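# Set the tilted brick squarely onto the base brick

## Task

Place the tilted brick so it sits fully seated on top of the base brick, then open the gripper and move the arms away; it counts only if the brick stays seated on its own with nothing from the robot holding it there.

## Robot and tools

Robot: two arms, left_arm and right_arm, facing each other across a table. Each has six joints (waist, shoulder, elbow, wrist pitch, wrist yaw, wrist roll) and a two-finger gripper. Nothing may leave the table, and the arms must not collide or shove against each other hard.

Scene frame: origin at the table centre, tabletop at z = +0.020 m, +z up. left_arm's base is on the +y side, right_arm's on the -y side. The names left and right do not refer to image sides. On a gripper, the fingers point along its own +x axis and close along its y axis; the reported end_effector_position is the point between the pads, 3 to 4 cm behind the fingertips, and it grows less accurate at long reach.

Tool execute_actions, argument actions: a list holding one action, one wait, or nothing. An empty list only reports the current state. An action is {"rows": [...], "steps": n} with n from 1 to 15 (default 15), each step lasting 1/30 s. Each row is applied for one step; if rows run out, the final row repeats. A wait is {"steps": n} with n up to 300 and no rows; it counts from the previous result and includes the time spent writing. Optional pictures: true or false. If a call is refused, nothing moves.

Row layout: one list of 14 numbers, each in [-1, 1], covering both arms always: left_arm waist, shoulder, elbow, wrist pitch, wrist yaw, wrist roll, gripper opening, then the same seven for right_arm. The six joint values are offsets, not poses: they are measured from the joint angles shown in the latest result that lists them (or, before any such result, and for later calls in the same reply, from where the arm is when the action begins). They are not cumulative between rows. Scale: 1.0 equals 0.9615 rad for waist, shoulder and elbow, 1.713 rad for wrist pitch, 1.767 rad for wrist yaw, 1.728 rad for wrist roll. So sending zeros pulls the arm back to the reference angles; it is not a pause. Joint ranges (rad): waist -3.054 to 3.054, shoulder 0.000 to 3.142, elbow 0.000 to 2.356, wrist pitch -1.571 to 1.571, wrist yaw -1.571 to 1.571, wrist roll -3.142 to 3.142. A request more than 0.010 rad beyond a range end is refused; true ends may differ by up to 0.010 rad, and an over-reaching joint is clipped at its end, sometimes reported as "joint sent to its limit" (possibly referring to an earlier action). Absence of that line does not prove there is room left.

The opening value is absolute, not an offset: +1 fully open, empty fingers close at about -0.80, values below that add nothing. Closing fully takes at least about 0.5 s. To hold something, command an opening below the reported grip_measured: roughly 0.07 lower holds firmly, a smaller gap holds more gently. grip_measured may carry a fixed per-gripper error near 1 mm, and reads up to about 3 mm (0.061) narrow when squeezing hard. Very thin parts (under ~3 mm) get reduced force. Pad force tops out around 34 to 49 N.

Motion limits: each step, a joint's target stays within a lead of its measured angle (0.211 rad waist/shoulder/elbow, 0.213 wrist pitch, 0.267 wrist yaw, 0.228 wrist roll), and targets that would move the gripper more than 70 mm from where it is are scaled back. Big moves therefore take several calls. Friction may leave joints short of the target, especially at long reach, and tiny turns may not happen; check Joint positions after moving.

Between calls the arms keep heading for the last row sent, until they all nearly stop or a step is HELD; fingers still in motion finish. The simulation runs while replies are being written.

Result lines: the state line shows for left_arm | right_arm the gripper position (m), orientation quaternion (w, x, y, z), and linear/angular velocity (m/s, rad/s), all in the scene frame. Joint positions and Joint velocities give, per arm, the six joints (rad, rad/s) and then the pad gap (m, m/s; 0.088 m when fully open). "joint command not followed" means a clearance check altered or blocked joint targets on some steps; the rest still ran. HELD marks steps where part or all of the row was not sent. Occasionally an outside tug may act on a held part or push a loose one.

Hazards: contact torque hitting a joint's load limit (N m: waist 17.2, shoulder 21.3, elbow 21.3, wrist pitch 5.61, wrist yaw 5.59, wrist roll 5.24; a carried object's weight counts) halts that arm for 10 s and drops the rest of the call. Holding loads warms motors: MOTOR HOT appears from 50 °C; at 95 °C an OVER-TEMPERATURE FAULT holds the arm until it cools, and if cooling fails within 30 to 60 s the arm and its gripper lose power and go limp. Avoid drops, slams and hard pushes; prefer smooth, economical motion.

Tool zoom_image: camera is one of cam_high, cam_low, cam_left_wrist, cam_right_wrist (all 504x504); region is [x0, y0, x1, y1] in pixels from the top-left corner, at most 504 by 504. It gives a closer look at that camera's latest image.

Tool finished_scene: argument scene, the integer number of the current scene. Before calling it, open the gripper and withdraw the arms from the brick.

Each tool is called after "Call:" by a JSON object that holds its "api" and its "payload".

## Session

Call:
{"api": "execute_actions", "payload": {"actions": []}}

Scene clock: 0.00 s of 3900.00 s.
left_arm: end_effector_position=(-0.0434, +0.0544, +0.2001) grip_measured=+0.998 end_effector_quat_wxyz=(+0.749, -0.068, +0.536, -0.384) end_effector_velocity=(+0.002, +0.001, -0.000) end_effector_angular_velocity=(-0.004, -0.021, +0.006) | right_arm: end_effector_position=(-0.0213, -0.1438, +0.3673) grip_measured=+1.000 end_effector_quat_wxyz=(+0.705, +0.023, -0.022, +0.709) end_effector_velocity=(-0.000, -0.000, -0.008) end_effector_angular_velocity=(-0.027, -0.022, +0.003)
Joint positions: left_arm=[-0.14   1.558  1.153 -0.473 -0.221 -1.147  0.088] | right_arm=[ 0.003  0.842  0.657  0.248 -0.002  0.001  0.088]
Joint velocities: left_arm=[-0.002 -0.002 -0.007  0.007 -0.022  0.007 -0.   ] | right_arm=[-0.002 -0.002 -0.007 -0.022 -0.007 -0.022  0.   ]
Motor temperatures (°C, as the motors report them): left_arm=[22 21 25 24 21 22] | right_arm=[20 23 22 23 23 22]
Heat: left arm: hottest elbow 25 °C (+0.0 °C/min); right arm: hottest shoulder 23 °C (+0.0 °C/min).

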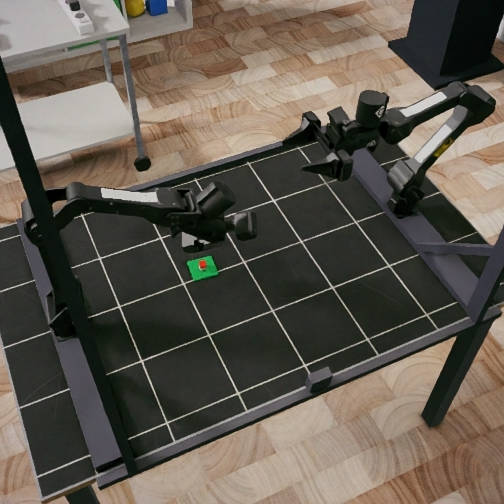

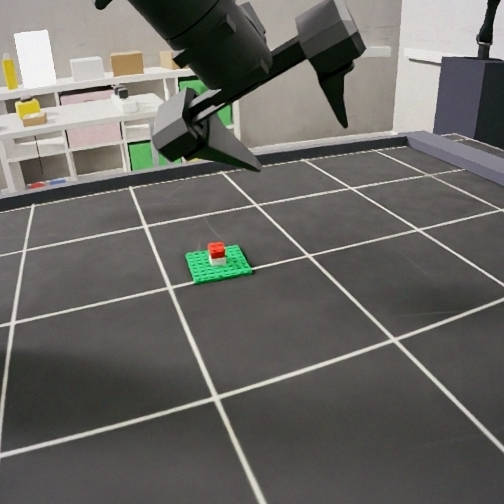

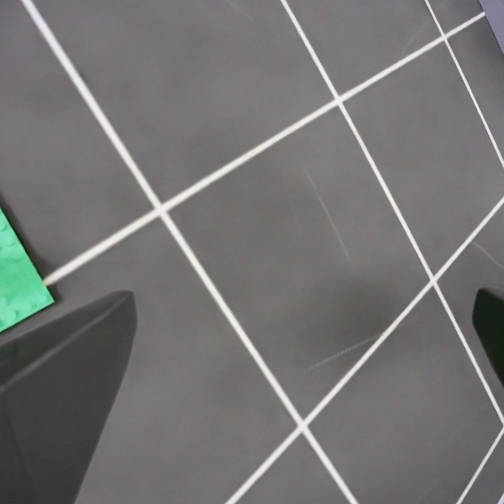

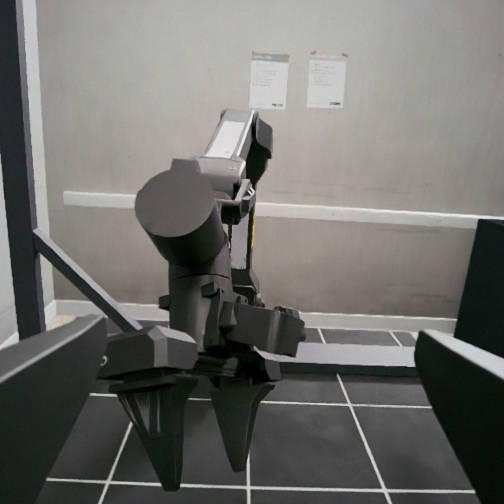

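Call:
{"api": "execute_actions", "payload": {"actions": [{"rows":[[0.02,0.03,0.03,-0.04,0.01,0.1,0.9,0,0,0,0,0,0,1],[0.04,0.06,0.06,-0.07,0.02,0.15,0.8,0,0,0,0,0,0,1],[0.06,0.09,0.09,-0.1,0.03,0.2,0.7,0,0,0,0,0,0,1],[0.08,0.12,0.12,-0.13,0.04,0.25,0.6,0,0,0,0,0,0,1],[0.1,0.15,0.15,-0.16,0.05,0.3,0.5,0,0,0,0,0,0,1],[0.12,0.18,0.18,-0.19,0.06,0.35,0.4,0,0,0,0,0,0,1],[0.14,0.21,0.21,-0.22,0.07,0.4,0.3,0,0,0,0,0,0,1],[0.16,0.24,0.24,-0.25,0.08,0.45,0.2,0,0,0,0,0,0,1],[0.18,0.27,0.27,-0.28,0.09,0.5,0.1,0,0,0,0,0,0,1],[0.2,0.3,0.3,-0.31,0.1,0.55,0,0,0,0,0,0,0,1],[0.22,0.33,0.33,-0.34,0.11,0.6,-0.1,0,0,0,0,0,0,1],[0.24,0.36,0.35,-0.36,0.12,0.664,-0.2,0,0,0,0,0,0,1],[0.26,0.385,0.372,-0.385,0.125,0.664,-0.2,0,0,0,0,0,0,1],[0.26,0.407,0.372,-0.385,0.125,0.664,-0.2,0,0,0,0,0,0,1]],"steps":15}], "pictures": false}}

Call:
{"api": "execute_actions", "payload": {"actions": [{"steps":20}]}}

Call:
{"api": "zoom_image", "payload": {"camera": "cam_low", "region": [165, 180, 275, 290]}}

Scene clock: 14.57 s of 3900.00 s.
left_arm: end_effector_position=(+0.0156, +0.0908, +0.1306) grip_measured=-0.090 end_effector_quat_wxyz=(+0.608, +0.386, +0.553, -0.419) end_effector_velocity=(+0.097, +0.060, -0.122) end_effector_angular_velocity=(+0.911, +0.137, -1.427) | right_arm: end_effector_position=(-0.0213, -0.1438, +0.3673) grip_measured=+1.000 end_effector_quat_wxyz=(+0.705, +0.023, -0.022, +0.709) end_effector_velocity=(-0.000, -0.000, -0.005) end_effector_angular_velocity=(-0.022, -0.008, +0.004)
Joint positions: left_arm=[ 0.085  1.885  1.463 -1.063 -0.029 -0.273  0.035] | right_arm=[ 0.003  0.842  0.657  0.248 -0.002  0.001  0.088]
Joint velocities: left_arm=[ 0.364  0.593  0.364 -0.637  0.212  1.78  -0.055] | right_arm=[-0.002 -0.002 -0.002 -0.022 -0.007 -0.007 -0.   ]
Motor temperatures (°C, as the motors report them): left_arm=[22 23 26 24 21 22] | right_arm=[20 23 24 25 23 22]
Heat: left arm: hottest elbow 26 °C (+4.1 °C/min); right arm: hottest wrist pitch 25 °C (+8.2 °C/min).
Steps of this call (steps 1 to 90: nothing new was sent; then 11.07 s passed at rest; steps 91 to 105: all 15 steps of this action). Readings (joint positions):
91: left_arm=[-0.139 1.560 1.155 -0.487 -0.219 -1.108] | right_arm=[0.003 0.842 0.657 0.248 -0.002 0.001]
92: left_arm=[-0.133 1.566 1.164 -0.518 -0.212 -1.049] | right_arm=[0.003 0.842 0.657 0.248 -0.002 0.001]
94: left_arm=[-0.111 1.597 1.200 -0.588 -0.189 -0.930] | right_arm=[0.003 0.842 0.657 0.248 -0.002 0.001]
98: left_arm=[-0.041 1.700 1.298 -0.768 -0.129 -0.690] | right_arm=[0.003 0.842 0.657 0.248 -0.002 0.001]
105: the state above

Scene clock: 15.23 s of 3900.00 s.
left_arm: end_effector_position=(+0.0196, +0.0979, +0.1215) grip_measured=-0.197 end_effector_quat_wxyz=(+0.529, +0.472, +0.525, -0.471) end_effector_velocity=(+0.002, +0.006, +0.000) end_effector_angular_velocity=(+0.024, -0.020, -0.010) | right_arm: end_effector_position=(-0.0213, -0.1438, +0.3673) grip_measured=+1.000 end_effector_quat_wxyz=(+0.705, +0.023, -0.022, +0.709) end_effector_velocity=(-0.000, -0.000, -0.002) end_effector_angular_velocity=(-0.007, +0.007, +0.005)
Joint positions: left_arm=[ 0.107  1.935  1.497 -1.131 -0.005 -0.004  0.029] | right_arm=[ 0.003  0.842  0.657  0.248 -0.002  0.001  0.088]
Joint velocities: left_arm=[-0.002 -0.002 -0.002 -0.022 -0.022  0.007 -0.001] | right_arm=[-0.002 -0.002 -0.002 -0.007 -0.007  0.007 -0.   ]
Motor temperatures (°C, as the motors report them): left_arm=[22 23 26 24 21 22] | right_arm=[20 23 24 25 23 22]
Heat: left arm: hottest elbow 26 °C (+3.9 °C/min); right arm: hottest wrist pitch 25 °C (+7.9 °C/min).
Steps of this call (steps 1 to 20: the robot went on to your last target). Readings (joint positions):
1: left_arm=[0.095 1.901 1.472 -1.081 -0.024 -0.213] | right_arm=[0.003 0.842 0.657 0.248 -0.002 0.001]
2: left_arm=[0.101 1.914 1.477 -1.095 -0.019 -0.157] | right_arm=[0.003 0.842 0.657 0.248 -0.002 0.001]
4: left_arm=[0.106 1.927 1.483 -1.113 -0.013 -0.085] | right_arm=[0.003 0.842 0.657 0.248 -0.002 0.001]
8: left_arm=[0.106 1.933 1.492 -1.126 -0.007 -0.027] | right_arm=[0.003 0.842 0.657 0.248 -0.002 0.001]
20: the state above

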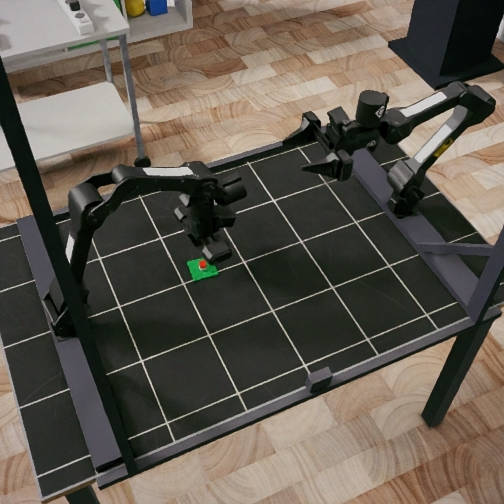

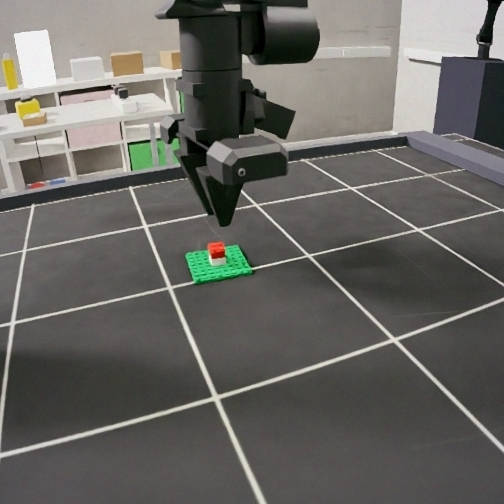

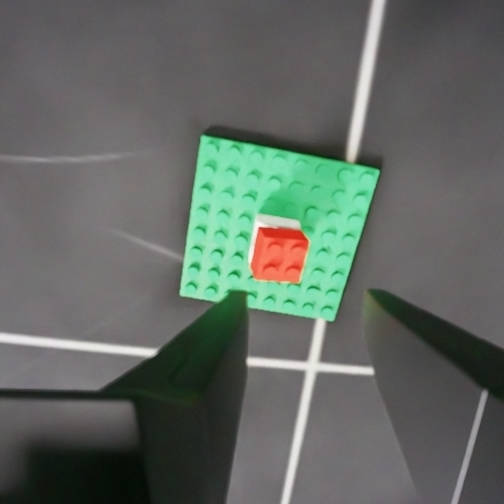

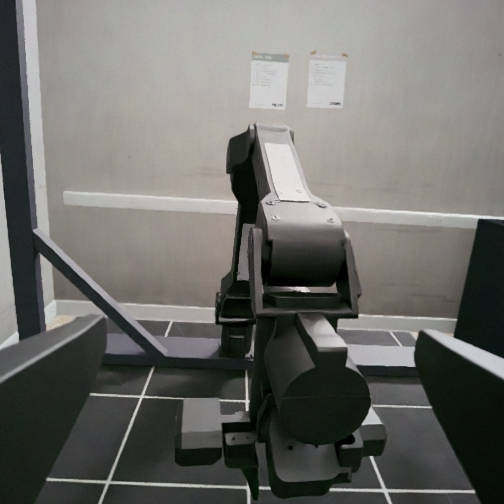

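Region (165, 180, 275, 290) of cam_low's 504x504 image, scaled by 4.582, with more detail than that image has.

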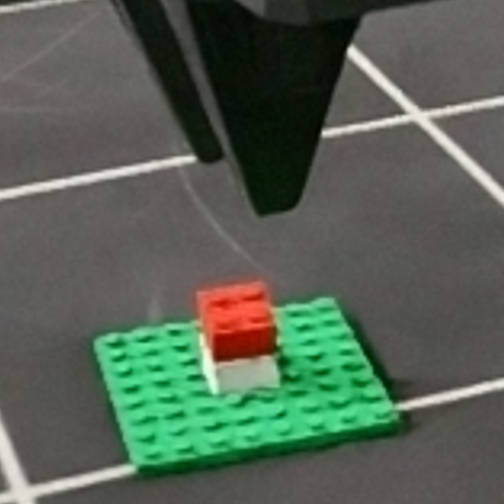

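Call:
{"api": "execute_actions", "payload": {"actions": [{"rows":[[0.004,0.004,-0.012,0.008,0,0.02,-0.3,0,0,0,0,0,0,1],[0.008,0.008,-0.024,0.016,0,0.04,-0.4,0,0,0,0,0,0,1],[0.012,0.012,-0.036,0.023,0,0.06,-0.5,0,0,0,0,0,0,1],[0.016,0.016,-0.048,0.031,0,0.08,-0.6,0,0,0,0,0,0,1],[0.02,0.02,-0.06,0.039,0,0.1,-0.7,0,0,0,0,0,0,1],[0.023,0.023,-0.072,0.046,0,0.12,-0.7,0,0,0,0,0,0,1],[0.023,0.026,-0.083,0.053,0,0.12,-0.7,0,0,0,0,0,0,1]],"steps":15}], "pictures": false}}

Call:
{"api": "execute_actions", "payload": {"actions": [{"steps":10}]}}

Call:
{"api": "zoom_image", "payload": {"camera": "cam_low", "region": [180, 210, 260, 290]}}

Scene clock: 26.57 s of 3900.00 s.
left_arm: end_effector_position=(+0.0264, +0.0998, +0.0998) grip_measured=-0.688 end_effector_quat_wxyz=(+0.485, +0.517, +0.480, -0.516) end_effector_velocity=(+0.002, -0.014, +0.000) end_effector_angular_velocity=(-0.064, -0.016, -0.054) | right_arm: end_effector_position=(-0.0213, -0.1438, +0.3673) grip_measured=+1.000 end_effector_quat_wxyz=(+0.705, +0.023, -0.022, +0.709) end_effector_velocity=(+0.001, -0.000, -0.004) end_effector_angular_velocity=(-0.012, -0.008, -0.000)
Joint positions: left_arm=[ 0.127  1.948  1.427 -1.044 -0.005  0.196  0.005] | right_arm=[ 0.003  0.842  0.657  0.248 -0.002  0.001  0.088]
Joint velocities: left_arm=[-0.002 -0.002 -0.002  0.066 -0.007  0.051 -0.005] | right_arm=[-0.007 -0.002 -0.007 -0.007 -0.007 -0.007 -0.   ]
Motor temperatures (°C, as the motors report them): left_arm=[22 25 27 24 21 22] | right_arm=[20 23 26 26 23 22]
Heat: left arm: hottest elbow 27 °C (+4.5 °C/min); right arm: hottest elbow 26 °C (+6.8 °C/min).
Steps of this call (steps 1 to 15: the robot went on to your last target; steps 16 to 90: nothing new was sent; then 7.83 s passed at rest; steps 91 to 105: all 15 steps of this action). Readings (joint positions):
91: left_arm=[0.107 1.935 1.497 -1.131 -0.005 0.004] | right_arm=[0.003 0.842 0.657 0.248 -0.002 0.001]
92: left_arm=[0.108 1.935 1.496 -1.125 -0.005 0.020] | right_arm=[0.003 0.842 0.657 0.248 -0.002 0.001]
94: left_arm=[0.111 1.935 1.487 -1.104 -0.005 0.065] | right_arm=[0.003 0.842 0.657 0.248 -0.002 0.001]
98: left_arm=[0.123 1.939 1.449 -1.065 -0.005 0.158] | right_arm=[0.003 0.842 0.657 0.248 -0.002 0.001]
105: the state above

Scene clock: 26.90 s of 3900.00 s.
left_arm: end_effector_position=(+0.0265, +0.0995, +0.0996) grip_measured=-0.697 end_effector_quat_wxyz=(+0.484, +0.518, +0.478, -0.518) end_effector_velocity=(+0.000, +0.002, +0.000) end_effector_angular_velocity=(+0.010, -0.021, -0.015) | right_arm: end_effector_position=(-0.0213, -0.1438, +0.3673) grip_measured=+1.000 end_effector_quat_wxyz=(+0.705, +0.023, -0.022, +0.709) end_effector_velocity=(+0.002, -0.000, -0.005) end_effector_angular_velocity=(-0.022, +0.008, -0.009)
Joint positions: left_arm=[ 0.127  1.948  1.426 -1.042 -0.005  0.2    0.005] | right_arm=[ 0.003  0.842  0.657  0.248 -0.002  0.001  0.088]
Joint velocities: left_arm=[-0.007 -0.002 -0.002 -0.007 -0.022  0.007 -0.001] | right_arm=[-0.002 -0.002 -0.002 -0.022  0.007  0.007 -0.   ]
Motor temperatures (°C, as the motors report them): left_arm=[22 25 27 24 21 22] | right_arm=[20 23 26 26 23 22]
Heat: left arm: hottest elbow 27 °C (+4.5 °C/min); right arm: hottest elbow 26 °C (+6.7 °C/min).
Steps of this call (steps 1 to 10: the robot went on to your last target). Readings (joint positions):
1: left_arm=[0.127 1.948 1.427 -1.043 -0.005 0.197] | right_arm=[0.003 0.842 0.657 0.248 -0.002 0.001]
2: left_arm=[0.127 1.948 1.427 -1.043 -0.005 0.198] | right_arm=[0.003 0.842 0.657 0.248 -0.002 0.001]
4: left_arm=[0.127 1.948 1.426 -1.043 -0.005 0.199] | right_arm=[0.003 0.842 0.657 0.248 -0.002 0.001]
8: left_arm=[0.127 1.948 1.426 -1.042 -0.005 0.200] | right_arm=[0.003 0.842 0.657 0.248 -0.002 0.001]
10: the state above

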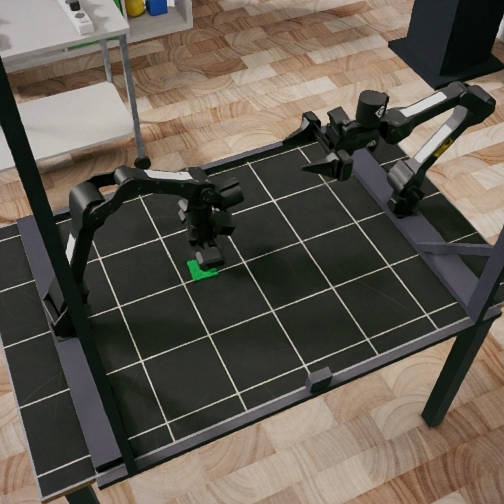

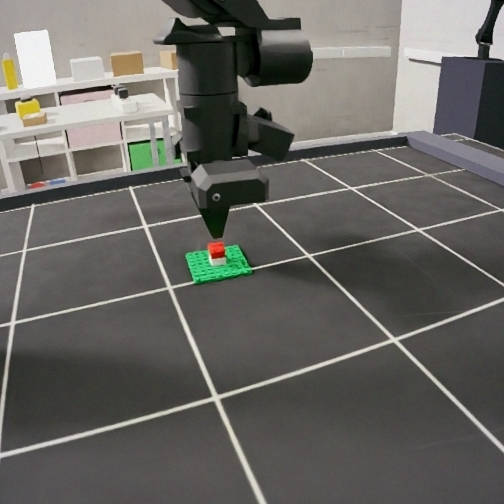

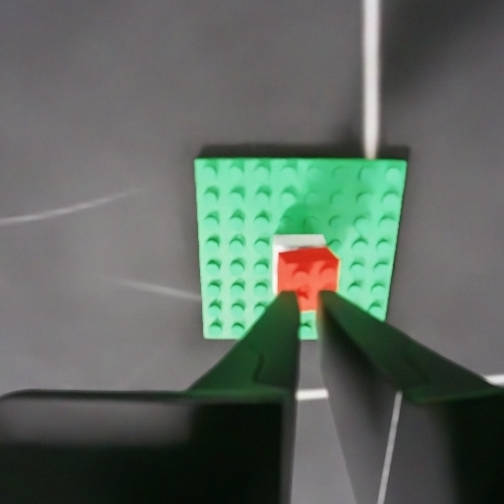

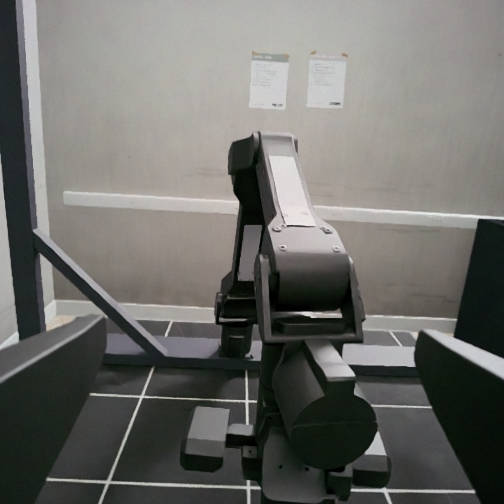

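Region (180, 210, 260, 290) of cam_low's 504x504 image, scaled by 6.300, with more detail than that image has.

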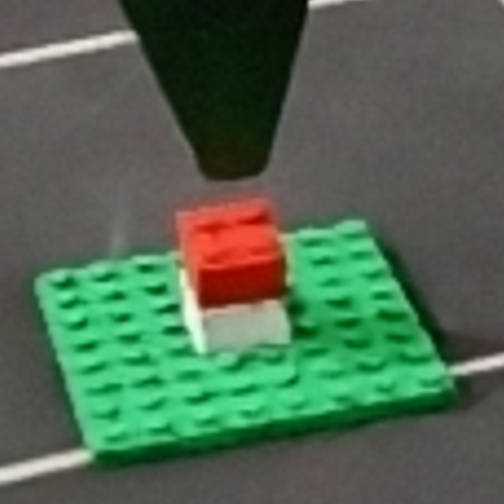

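Call:
{"api": "execute_actions", "payload": {"actions": [{"rows":[[0,0.01,-0.008,0.002,0,0,-0.7,0,0,0,0,0,0,1],[0,0.012,-0.012,0.005,0,0,-0.7,0,0,0,0,0,0,1],[0,0.013,-0.016,0.007,0,0,-0.7,0,0,0,0,0,0,1],[0,0.015,-0.02,0.01,0,0,-0.7,0,0,0,0,0,0,1],[0,0.016,-0.024,0.012,0,0,-0.7,0,0,0,0,0,0,1],[0,0.018,-0.027,0.015,0,0,-0.7,0,0,0,0,0,0,1],[0,0.02,-0.031,0.017,0,0,-0.7,0,0,0,0,0,0,1],[0,0.021,-0.035,0.02,0,0,-0.7,0,0,0,0,0,0,1],[0,0.023,-0.038,0.022,0,0,-0.7,0,0,0,0,0,0,1],[0,0.025,-0.042,0.024,0,0,-0.7,0,0,0,0,0,0,1]],"steps":15}]}}

Call:
{"api": "zoom_image", "payload": {"camera": "cam_low", "region": [180, 210, 260, 290]}}

Call:
{"api": "zoom_image", "payload": {"camera": "cam_left_wrist", "region": [250, 230, 370, 350]}}

Scene clock: 34.70 s of 3900.00 s.
left_arm: end_effector_position=(+0.0265, +0.1005, +0.0896) grip_measured=-0.698 end_effector_quat_wxyz=(+0.484, +0.518, +0.479, -0.518) end_effector_velocity=(-0.002, -0.002, -0.002) end_effector_angular_velocity=(-0.013, +0.006, -0.010) | right_arm: end_effector_position=(-0.0213, -0.1438, +0.3673) grip_measured=+1.000 end_effector_quat_wxyz=(+0.705, +0.023, -0.022, +0.709) end_effector_velocity=(+0.001, -0.000, -0.002) end_effector_angular_velocity=(-0.007, -0.008, -0.000)
Joint positions: left_arm=[ 0.127  1.957  1.397 -1.005 -0.005  0.201  0.005] | right_arm=[ 0.003  0.842  0.657  0.248 -0.002  0.001  0.088]
Joint velocities: left_arm=[-0.002 -0.002 -0.012  0.022  0.007  0.007 -0.   ] | right_arm=[-0.007 -0.002 -0.002 -0.007 -0.007 -0.007 -0.   ]
Motor temperatures (°C, as the motors report them): left_arm=[22 25 27 24 21 22] | right_arm=[20 23 26 26 23 22]
Heat: left arm: hottest elbow 27 °C (+3.5 °C/min); right arm: hottest elbow 26 °C (+5.2 °C/min).
Steps of this call (steps 1 to 15: the robot went on to your last target; steps 16 to 90: nothing new was sent; then 4.30 s passed at rest; steps 91 to 105: all 15 steps of this action). Readings (joint positions):
91: left_arm=[0.127 1.948 1.426 -1.042 -0.005 0.201] | right_arm=[0.003 0.842 0.657 0.248 -0.002 0.001]
92: left_arm=[0.127 1.948 1.426 -1.040 -0.005 0.201] | right_arm=[0.003 0.842 0.657 0.248 -0.002 0.001]
94: left_arm=[0.127 1.948 1.423 -1.034 -0.005 0.201] | right_arm=[0.003 0.842 0.657 0.248 -0.002 0.001]
98: left_arm=[0.127 1.950 1.411 -1.020 -0.005 0.201] | right_arm=[0.003 0.842 0.657 0.248 -0.002 0.001]
105: the state above

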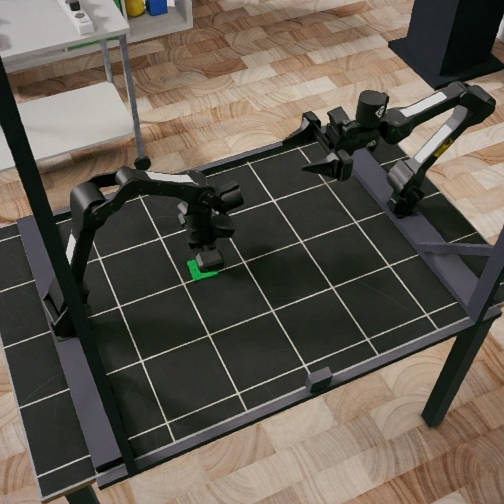

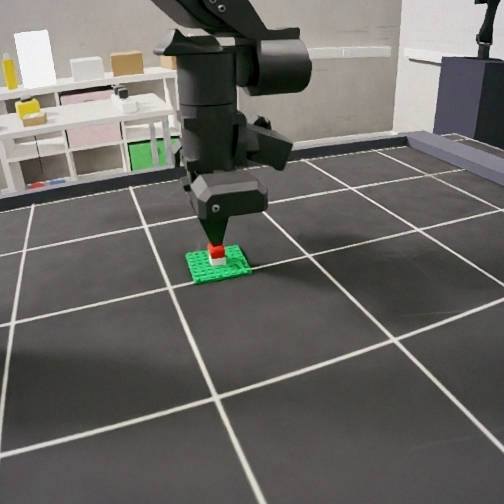

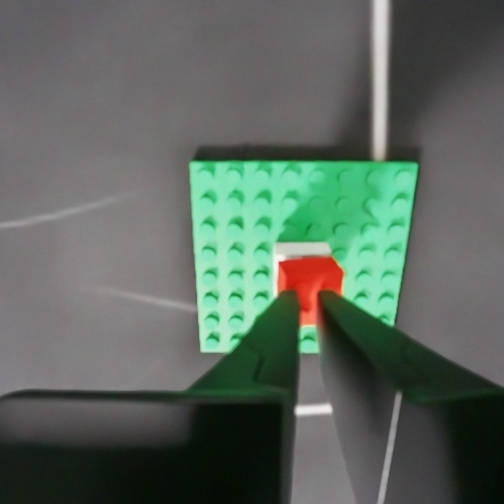

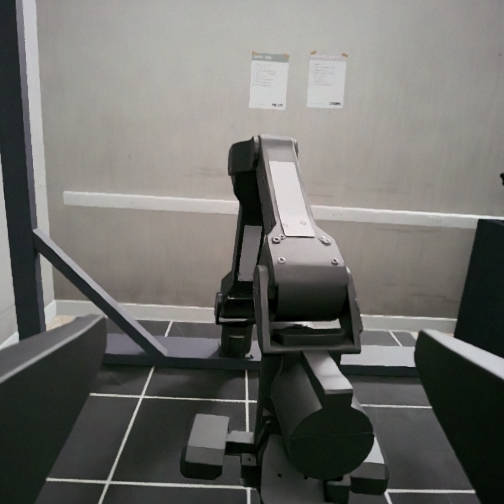

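Region (180, 210, 260, 290) of cam_low's 504x504 image, scaled by 6.300, with more detail than that image has.

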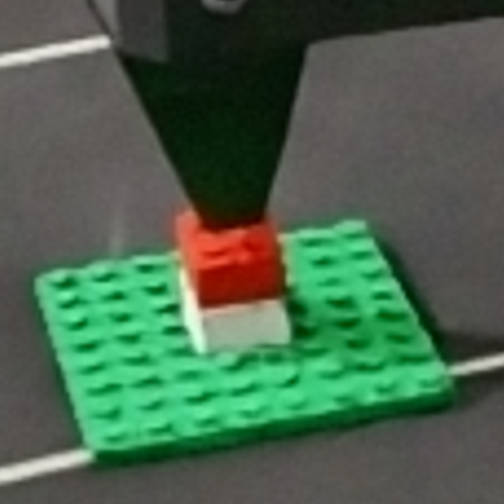

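Region (250, 230, 370, 350) of cam_left_wrist's 504x504 image, scaled by 4.200, with more detail than that image has.

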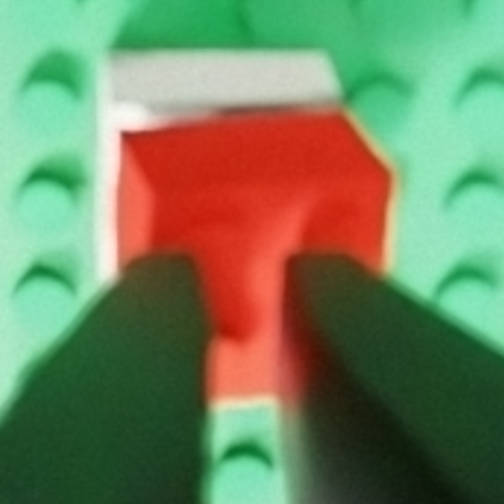

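Call:
{"api": "execute_actions", "payload": {"actions": [{"rows":[[0,0,0,0.002,0,0,-0.78,0,0,0,0,0,0,1],[0,0,0,0.004,0,0,-0.78,0,0,0,0,0,0,1],[0,0.008,-0.004,0.006,0,0,-0.78,0,0,0,0,0,0,1],[0,0.012,-0.007,0.008,0,0,-0.78,0,0,0,0,0,0,1],[0,0.016,-0.01,0.01,0,0,-0.78,0,0,0,0,0,0,1],[0,0.02,-0.013,0.011,0,0,-0.78,0,0,0,0,0,0,1],[0,0.024,-0.016,0.012,0,0,-0.78,0,0,0,0,0,0,1],[0,0.028,-0.019,0.013,0,0,-0.78,0,0,0,0,0,0,1],[0,0.032,-0.022,0.014,0,0,-0.78,0,0,0,0,0,0,1],[0,0.037,-0.026,0.015,0,0,-0.78,0,0,0,0,0,0,1],[0,0.042,-0.03,0.015,0,0,-0.78,0,0,0,0,0,0,1],[0,0.048,-0.034,0.015,0,0,-0.78,0,0,0,0,0,0,1],[0,0.055,-0.039,0.015,0,0,-0.78,0,0,0,0,0,0,1]],"steps":15}]}}

Call:
{"api": "zoom_image", "payload": {"camera": "cam_low", "region": [180, 210, 260, 290]}}

Call:
{"api": "zoom_image", "payload": {"camera": "cam_left_wrist", "region": [250, 230, 370, 350]}}

Scene clock: 42.60 s of 3900.00 s.
left_arm: end_effector_position=(+0.0282, +0.0992, +0.0842) grip_measured=-0.776 end_effector_quat_wxyz=(+0.486, +0.518, +0.478, -0.517) end_effector_velocity=(-0.001, +0.007, -0.007) end_effector_angular_velocity=(+0.032, -0.003, +0.020) | right_arm: end_effector_position=(-0.0213, -0.1438, +0.3673) grip_measured=+1.000 end_effector_quat_wxyz=(+0.705, +0.023, -0.022, +0.709) end_effector_velocity=(+0.001, -0.000, -0.002) end_effector_angular_velocity=(-0.007, -0.008, -0.000)
Joint positions: left_arm=[ 0.13   1.967  1.388 -0.984 -0.009  0.201  0.001] | right_arm=[ 0.003  0.842  0.657  0.248 -0.002  0.001  0.088]
Joint velocities: left_arm=[-0.002  0.007 -0.017 -0.007 -0.007 -0.022 -0.   ] | right_arm=[-0.007 -0.002 -0.002 -0.007 -0.007 -0.007 -0.   ]
Motor temperatures (°C, as the motors report them): left_arm=[22 26 27 24 21 22] | right_arm=[20 23 27 27 23 22]
Heat: left arm: hottest elbow 27 °C (+2.8 °C/min); right arm: hottest elbow 27 °C (+5.6 °C/min).
Steps of this call (steps 1 to 15: the robot went on to your last target; steps 16 to 90: nothing new was sent; then 4.40 s passed at rest; steps 91 to 105: all 15 steps of this action). Readings (joint positions):
91: left_arm=[0.127 1.957 1.396 -1.003 -0.005 0.201] | right_arm=[0.003 0.842 0.657 0.248 -0.002 0.001]
92: left_arm=[0.127 1.957 1.396 -1.002 -0.005 0.201] | right_arm=[0.003 0.842 0.657 0.248 -0.002 0.001]
94: left_arm=[0.128 1.957 1.396 -1.000 -0.006 0.201] | right_arm=[0.003 0.842 0.657 0.248 -0.002 0.001]
98: left_arm=[0.128 1.959 1.394 -0.991 -0.006 0.201] | right_arm=[0.003 0.842 0.657 0.248 -0.002 0.001]
105: the state above

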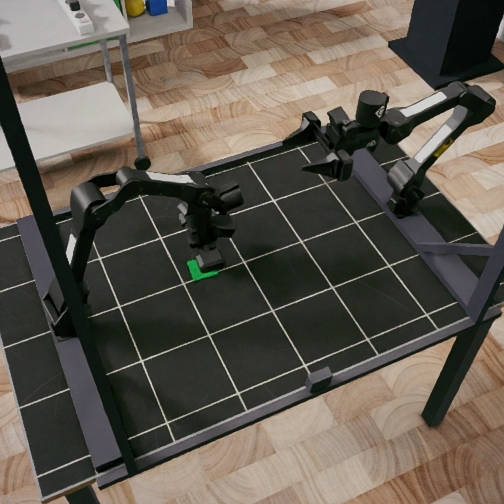

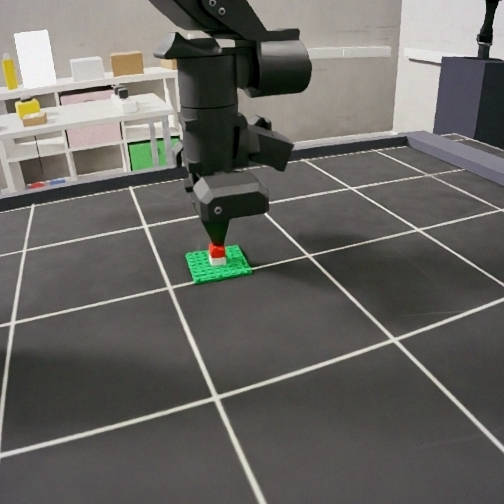

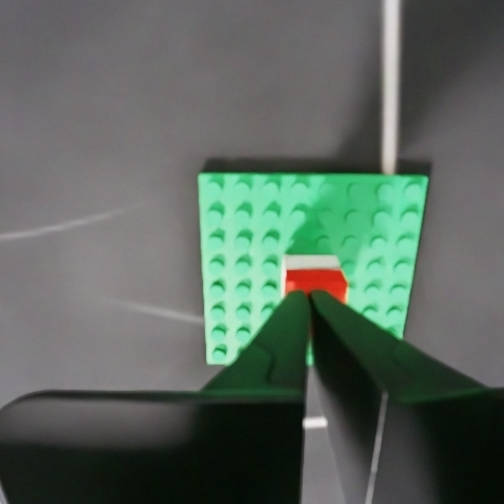

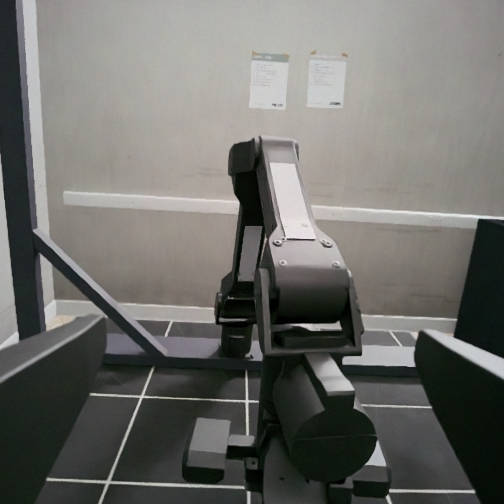

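Region (180, 210, 260, 290) of cam_low's 504x504 image, scaled by 6.300, with more detail than that image has.

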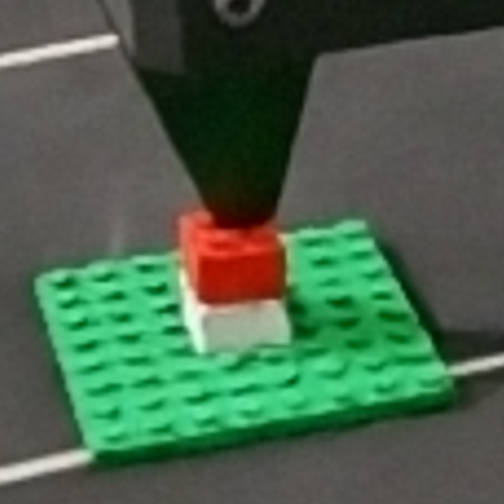

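Region (250, 230, 370, 350) of cam_left_wrist's 504x504 image, scaled by 4.200, with more detail than that image has.

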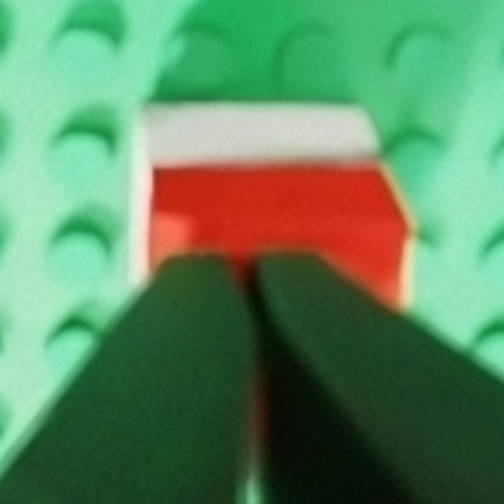

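Call:
{"api": "execute_actions", "payload": {"actions": [{"rows":[[0,0.05,-0.036,0,0,0,-0.78,0,0,0,0,0,0,1],[0,0.06,-0.043,0,0,0,-0.78,0,0,0,0,0,0,1],[0,0.07,-0.05,0,0,0,-0.78,0,0,0,0,0,0,1],[0,0.08,-0.057,0,0,0,-0.78,0,0,0,0,0,0,1],[0,0.08,-0.057,0,0,0,-0.78,0,0,0,0,0,0,1],[0,0.08,-0.057,0,0,0,-0.78,0,0,0,0,0,0,1],[0,0.06,-0.043,0,0,0,-0.78,0,0,0,0,0,0,1],[0,0.04,-0.028,0,0,0,-0.78,0,0,0,0,0,0,1],[0,0.02,-0.014,0,0,0,-0.78,0,0,0,0,0,0,1],[0,0,0,0,0,0,-0.78,0,0,0,0,0,0,1],[0,-0.012,0.01,-0.004,0,0,-0.78,0,0,0,0,0,0,1],[0,-0.022,0.02,-0.008,0,0,-0.78,0,0,0,0,0,0,1],[0,-0.026,0.022,-0.012,0,0,-0.78,0,0,0,0,0,0,1]],"steps":15}], "pictures": false}}

Call:
{"api": "execute_actions", "payload": {"actions": [{"steps":8}], "pictures": false}}

Call:
{"api": "execute_actions", "payload": {"actions": [{"rows":[[-0.005,0,0,0,0,0,-0.7,0,0,0,0,0,0,1],[-0.011,0,0,0,0,0,-0.7,0,0,0,0,0,0,1]],"steps":12}]}}

Call:
{"api": "zoom_image", "payload": {"camera": "cam_low", "region": [180, 210, 260, 290]}}

Call:
{"api": "zoom_image", "payload": {"camera": "cam_left_wrist", "region": [250, 230, 370, 350]}}

Scene clock: 50.33 s of 3900.00 s.
left_arm: end_effector_position=(+0.0285, +0.0988, +0.0872) grip_measured=-0.777 end_effector_quat_wxyz=(+0.487, +0.518, +0.478, -0.517) end_effector_velocity=(+0.004, +0.004, +0.010) end_effector_angular_velocity=(+0.029, -0.018, +0.025) | right_arm: end_effector_position=(-0.0213, -0.1438, +0.3673) grip_measured=+1.000 end_effector_quat_wxyz=(+0.705, +0.023, -0.022, +0.709) end_effector_velocity=(-0.000, -0.000, -0.005) end_effector_angular_velocity=(-0.022, -0.008, +0.004)
Joint positions: left_arm=[ 0.131  1.964  1.396 -0.994 -0.009  0.201  0.001] | right_arm=[ 0.003  0.842  0.657  0.248 -0.002  0.001  0.088]
Joint velocities: left_arm=[ 0.002 -0.002  0.037 -0.066 -0.022 -0.022 -0.   ] | right_arm=[-0.002 -0.002 -0.002 -0.022 -0.007 -0.007 -0.   ]
Motor temperatures (°C, as the motors report them): left_arm=[22 25 26 23 21 22] | right_arm=[20 23 27 27 23 22]
Heat: left arm: hottest elbow 26 °C (+1.2 °C/min); right arm: hottest elbow 27 °C (+4.8 °C/min).
Steps of this call (steps 1 to 15: the robot went on to your last target; steps 16 to 90: nothing new was sent; then 4.23 s passed at rest; steps 91 to 105: all 15 steps of this action). Readings (joint positions):
91: left_arm=[0.130 1.968 1.386 -0.983 -0.009 0.201] | right_arm=[0.003 0.842 0.657 0.248 -0.002 0.001]
92: left_arm=[0.130 1.969 1.385 -0.983 -0.009 0.201] | right_arm=[0.003 0.842 0.657 0.248 -0.002 0.001]
94: left_arm=[0.130 1.973 1.382 -0.983 -0.009 0.201] | right_arm=[0.003 0.842 0.657 0.248 -0.002 0.001]
98: left_arm=[0.131 1.972 1.383 -0.984 -0.009 0.201] | right_arm=[0.003 0.842 0.657 0.248 -0.002 0.001]
105: the state above

Scene clock: 50.60 s of 3900.00 s.
left_arm: end_effector_position=(+0.0283, +0.1003, +0.0876) grip_measured=-0.778 end_effector_quat_wxyz=(+0.485, +0.519, +0.480, -0.515) end_effector_velocity=(-0.001, +0.007, +0.003) end_effector_angular_velocity=(+0.027, -0.004, +0.020) | right_arm: end_effector_position=(-0.0213, -0.1438, +0.3673) grip_measured=+1.000 end_effector_quat_wxyz=(+0.705, +0.023, -0.022, +0.709) end_effector_velocity=(-0.003, -0.000, -0.008) end_effector_angular_velocity=(-0.027, -0.023, +0.018)
Joint positions: left_arm=[ 0.131  1.963  1.397 -1.002 -0.009  0.201  0.001] | right_arm=[ 0.003  0.842  0.657  0.248 -0.002  0.001  0.088]
Joint velocities: left_arm=[-0.002 -0.007  0.002 -0.037 -0.007 -0.022 -0.   ] | right_arm=[-0.002 -0.002 -0.007 -0.022 -0.022 -0.022 -0.   ]
Motor temperatures (°C, as the motors report them): left_arm=[22 25 26 23 21 22] | right_arm=[20 23 27 27 23 22]
Heat: left arm: hottest elbow 26 °C (+1.2 °C/min); right arm: hottest elbow 27 °C (+4.7 °C/min).
Steps of this call (steps 1 to 8: the robot went on to your last target). Readings (joint positions):
1: left_arm=[0.131 1.964 1.396 -0.996 -0.009 0.201] | right_arm=[0.003 0.842 0.657 0.248 -0.002 0.001]
2: left_arm=[0.131 1.964 1.397 -0.998 -0.009 0.201] | right_arm=[0.003 0.842 0.657 0.248 -0.002 0.001]
4: left_arm=[0.131 1.963 1.397 -1.000 -0.009 0.201] | right_arm=[0.003 0.842 0.657 0.248 -0.002 0.001]
8: the state above

Scene clock: 51.00 s of 3900.00 s.
left_arm: end_effector_position=(+0.0257, +0.1000, +0.0876) grip_measured=-0.704 end_effector_quat_wxyz=(+0.483, +0.521, +0.478, -0.517) end_effector_velocity=(+0.002, +0.004, -0.001) end_effector_angular_velocity=(+0.015, -0.020, +0.005) | right_arm: end_effector_position=(-0.0213, -0.1438, +0.3673) grip_measured=+1.000 end_effector_quat_wxyz=(+0.705, +0.023, -0.022, +0.709) end_effector_velocity=(+0.002, -0.000, -0.005) end_effector_angular_velocity=(-0.022, -0.007, -0.010)
Joint positions: left_arm=[ 0.123  1.963  1.397 -1.002 -0.009  0.201  0.004] | right_arm=[ 0.003  0.842  0.657  0.248 -0.002  0.001  0.088]
Joint velocities: left_arm=[-0.002 -0.002 -0.007 -0.007 -0.022 -0.007  0.001] | right_arm=[-0.002 -0.002 -0.002 -0.022  0.007 -0.007 -0.   ]
Motor temperatures (°C, as the motors report them): left_arm=[22 25 26 23 21 22] | right_arm=[20 23 27 27 23 22]
Heat: left arm: hottest elbow 26 °C (+1.2 °C/min); right arm: hottest elbow 27 °C (+4.7 °C/min).
Steps of this call (steps 1 to 12: all 12 steps of this action). Readings (joint positions):
1: left_arm=[0.130 1.963 1.397 -1.002 -0.009 0.201] | right_arm=[0.003 0.842 0.657 0.248 -0.002 0.001]
2: left_arm=[0.130 1.963 1.397 -1.002 -0.009 0.201] | right_arm=[0.003 0.842 0.657 0.248 -0.002 0.001]
4: left_arm=[0.127 1.963 1.397 -1.002 -0.009 0.201] | right_arm=[0.003 0.842 0.657 0.248 -0.002 0.001]
8: left_arm=[0.124 1.963 1.397 -1.002 -0.009 0.201] | right_arm=[0.003 0.842 0.657 0.248 -0.002 0.001]
12: the state above

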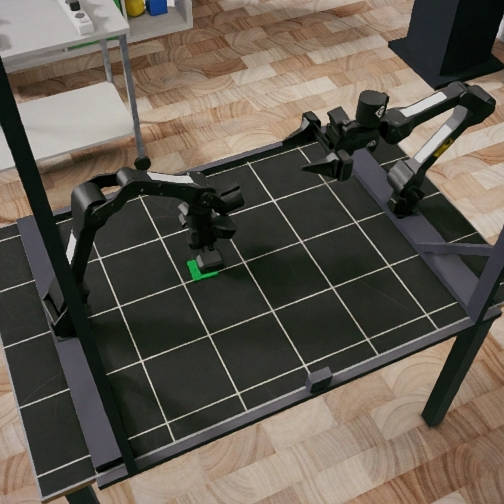

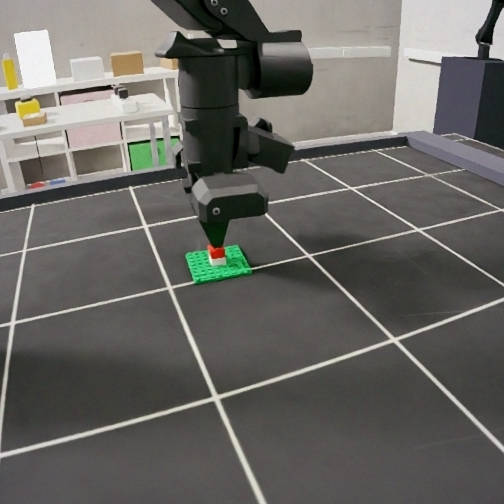

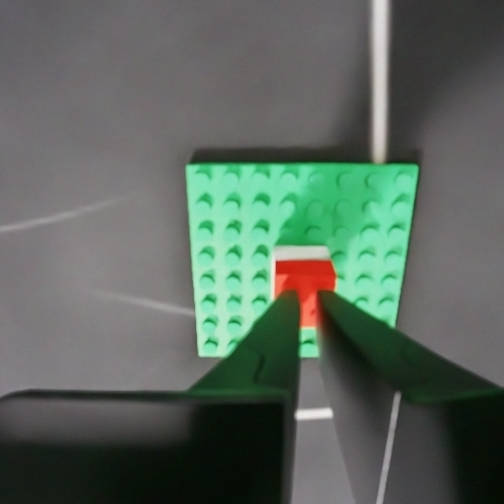

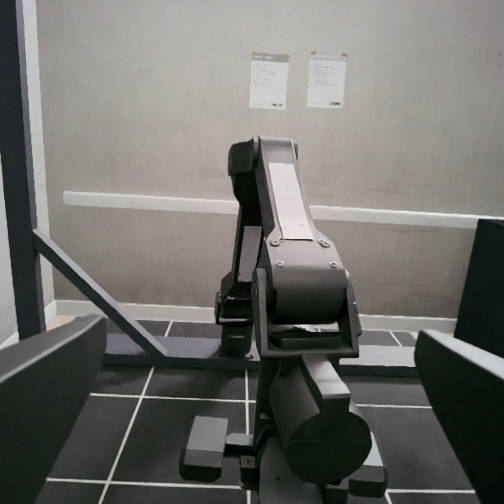

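Region (180, 210, 260, 290) of cam_low's 504x504 image, scaled by 6.300, with more detail than that image has.

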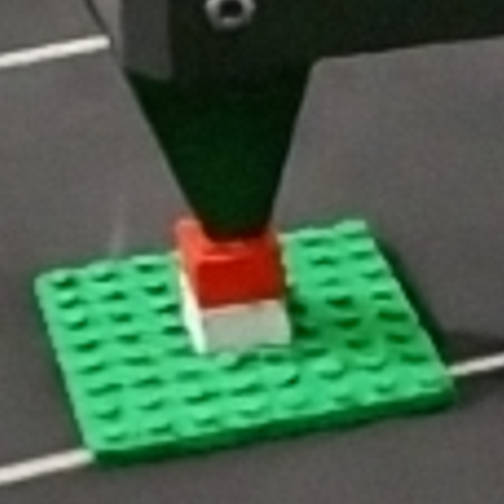

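Region (250, 230, 370, 350) of cam_left_wrist's 504x504 image, scaled by 4.200, with more detail than that image has.

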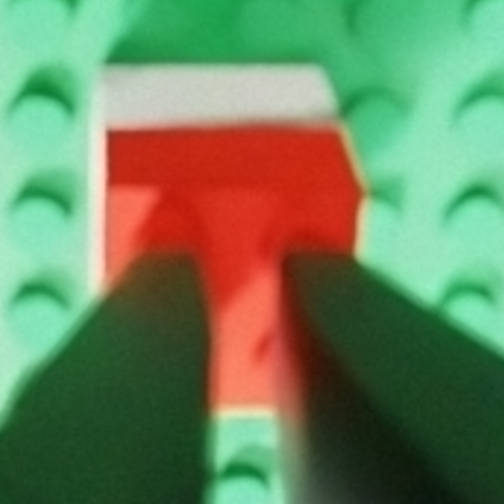

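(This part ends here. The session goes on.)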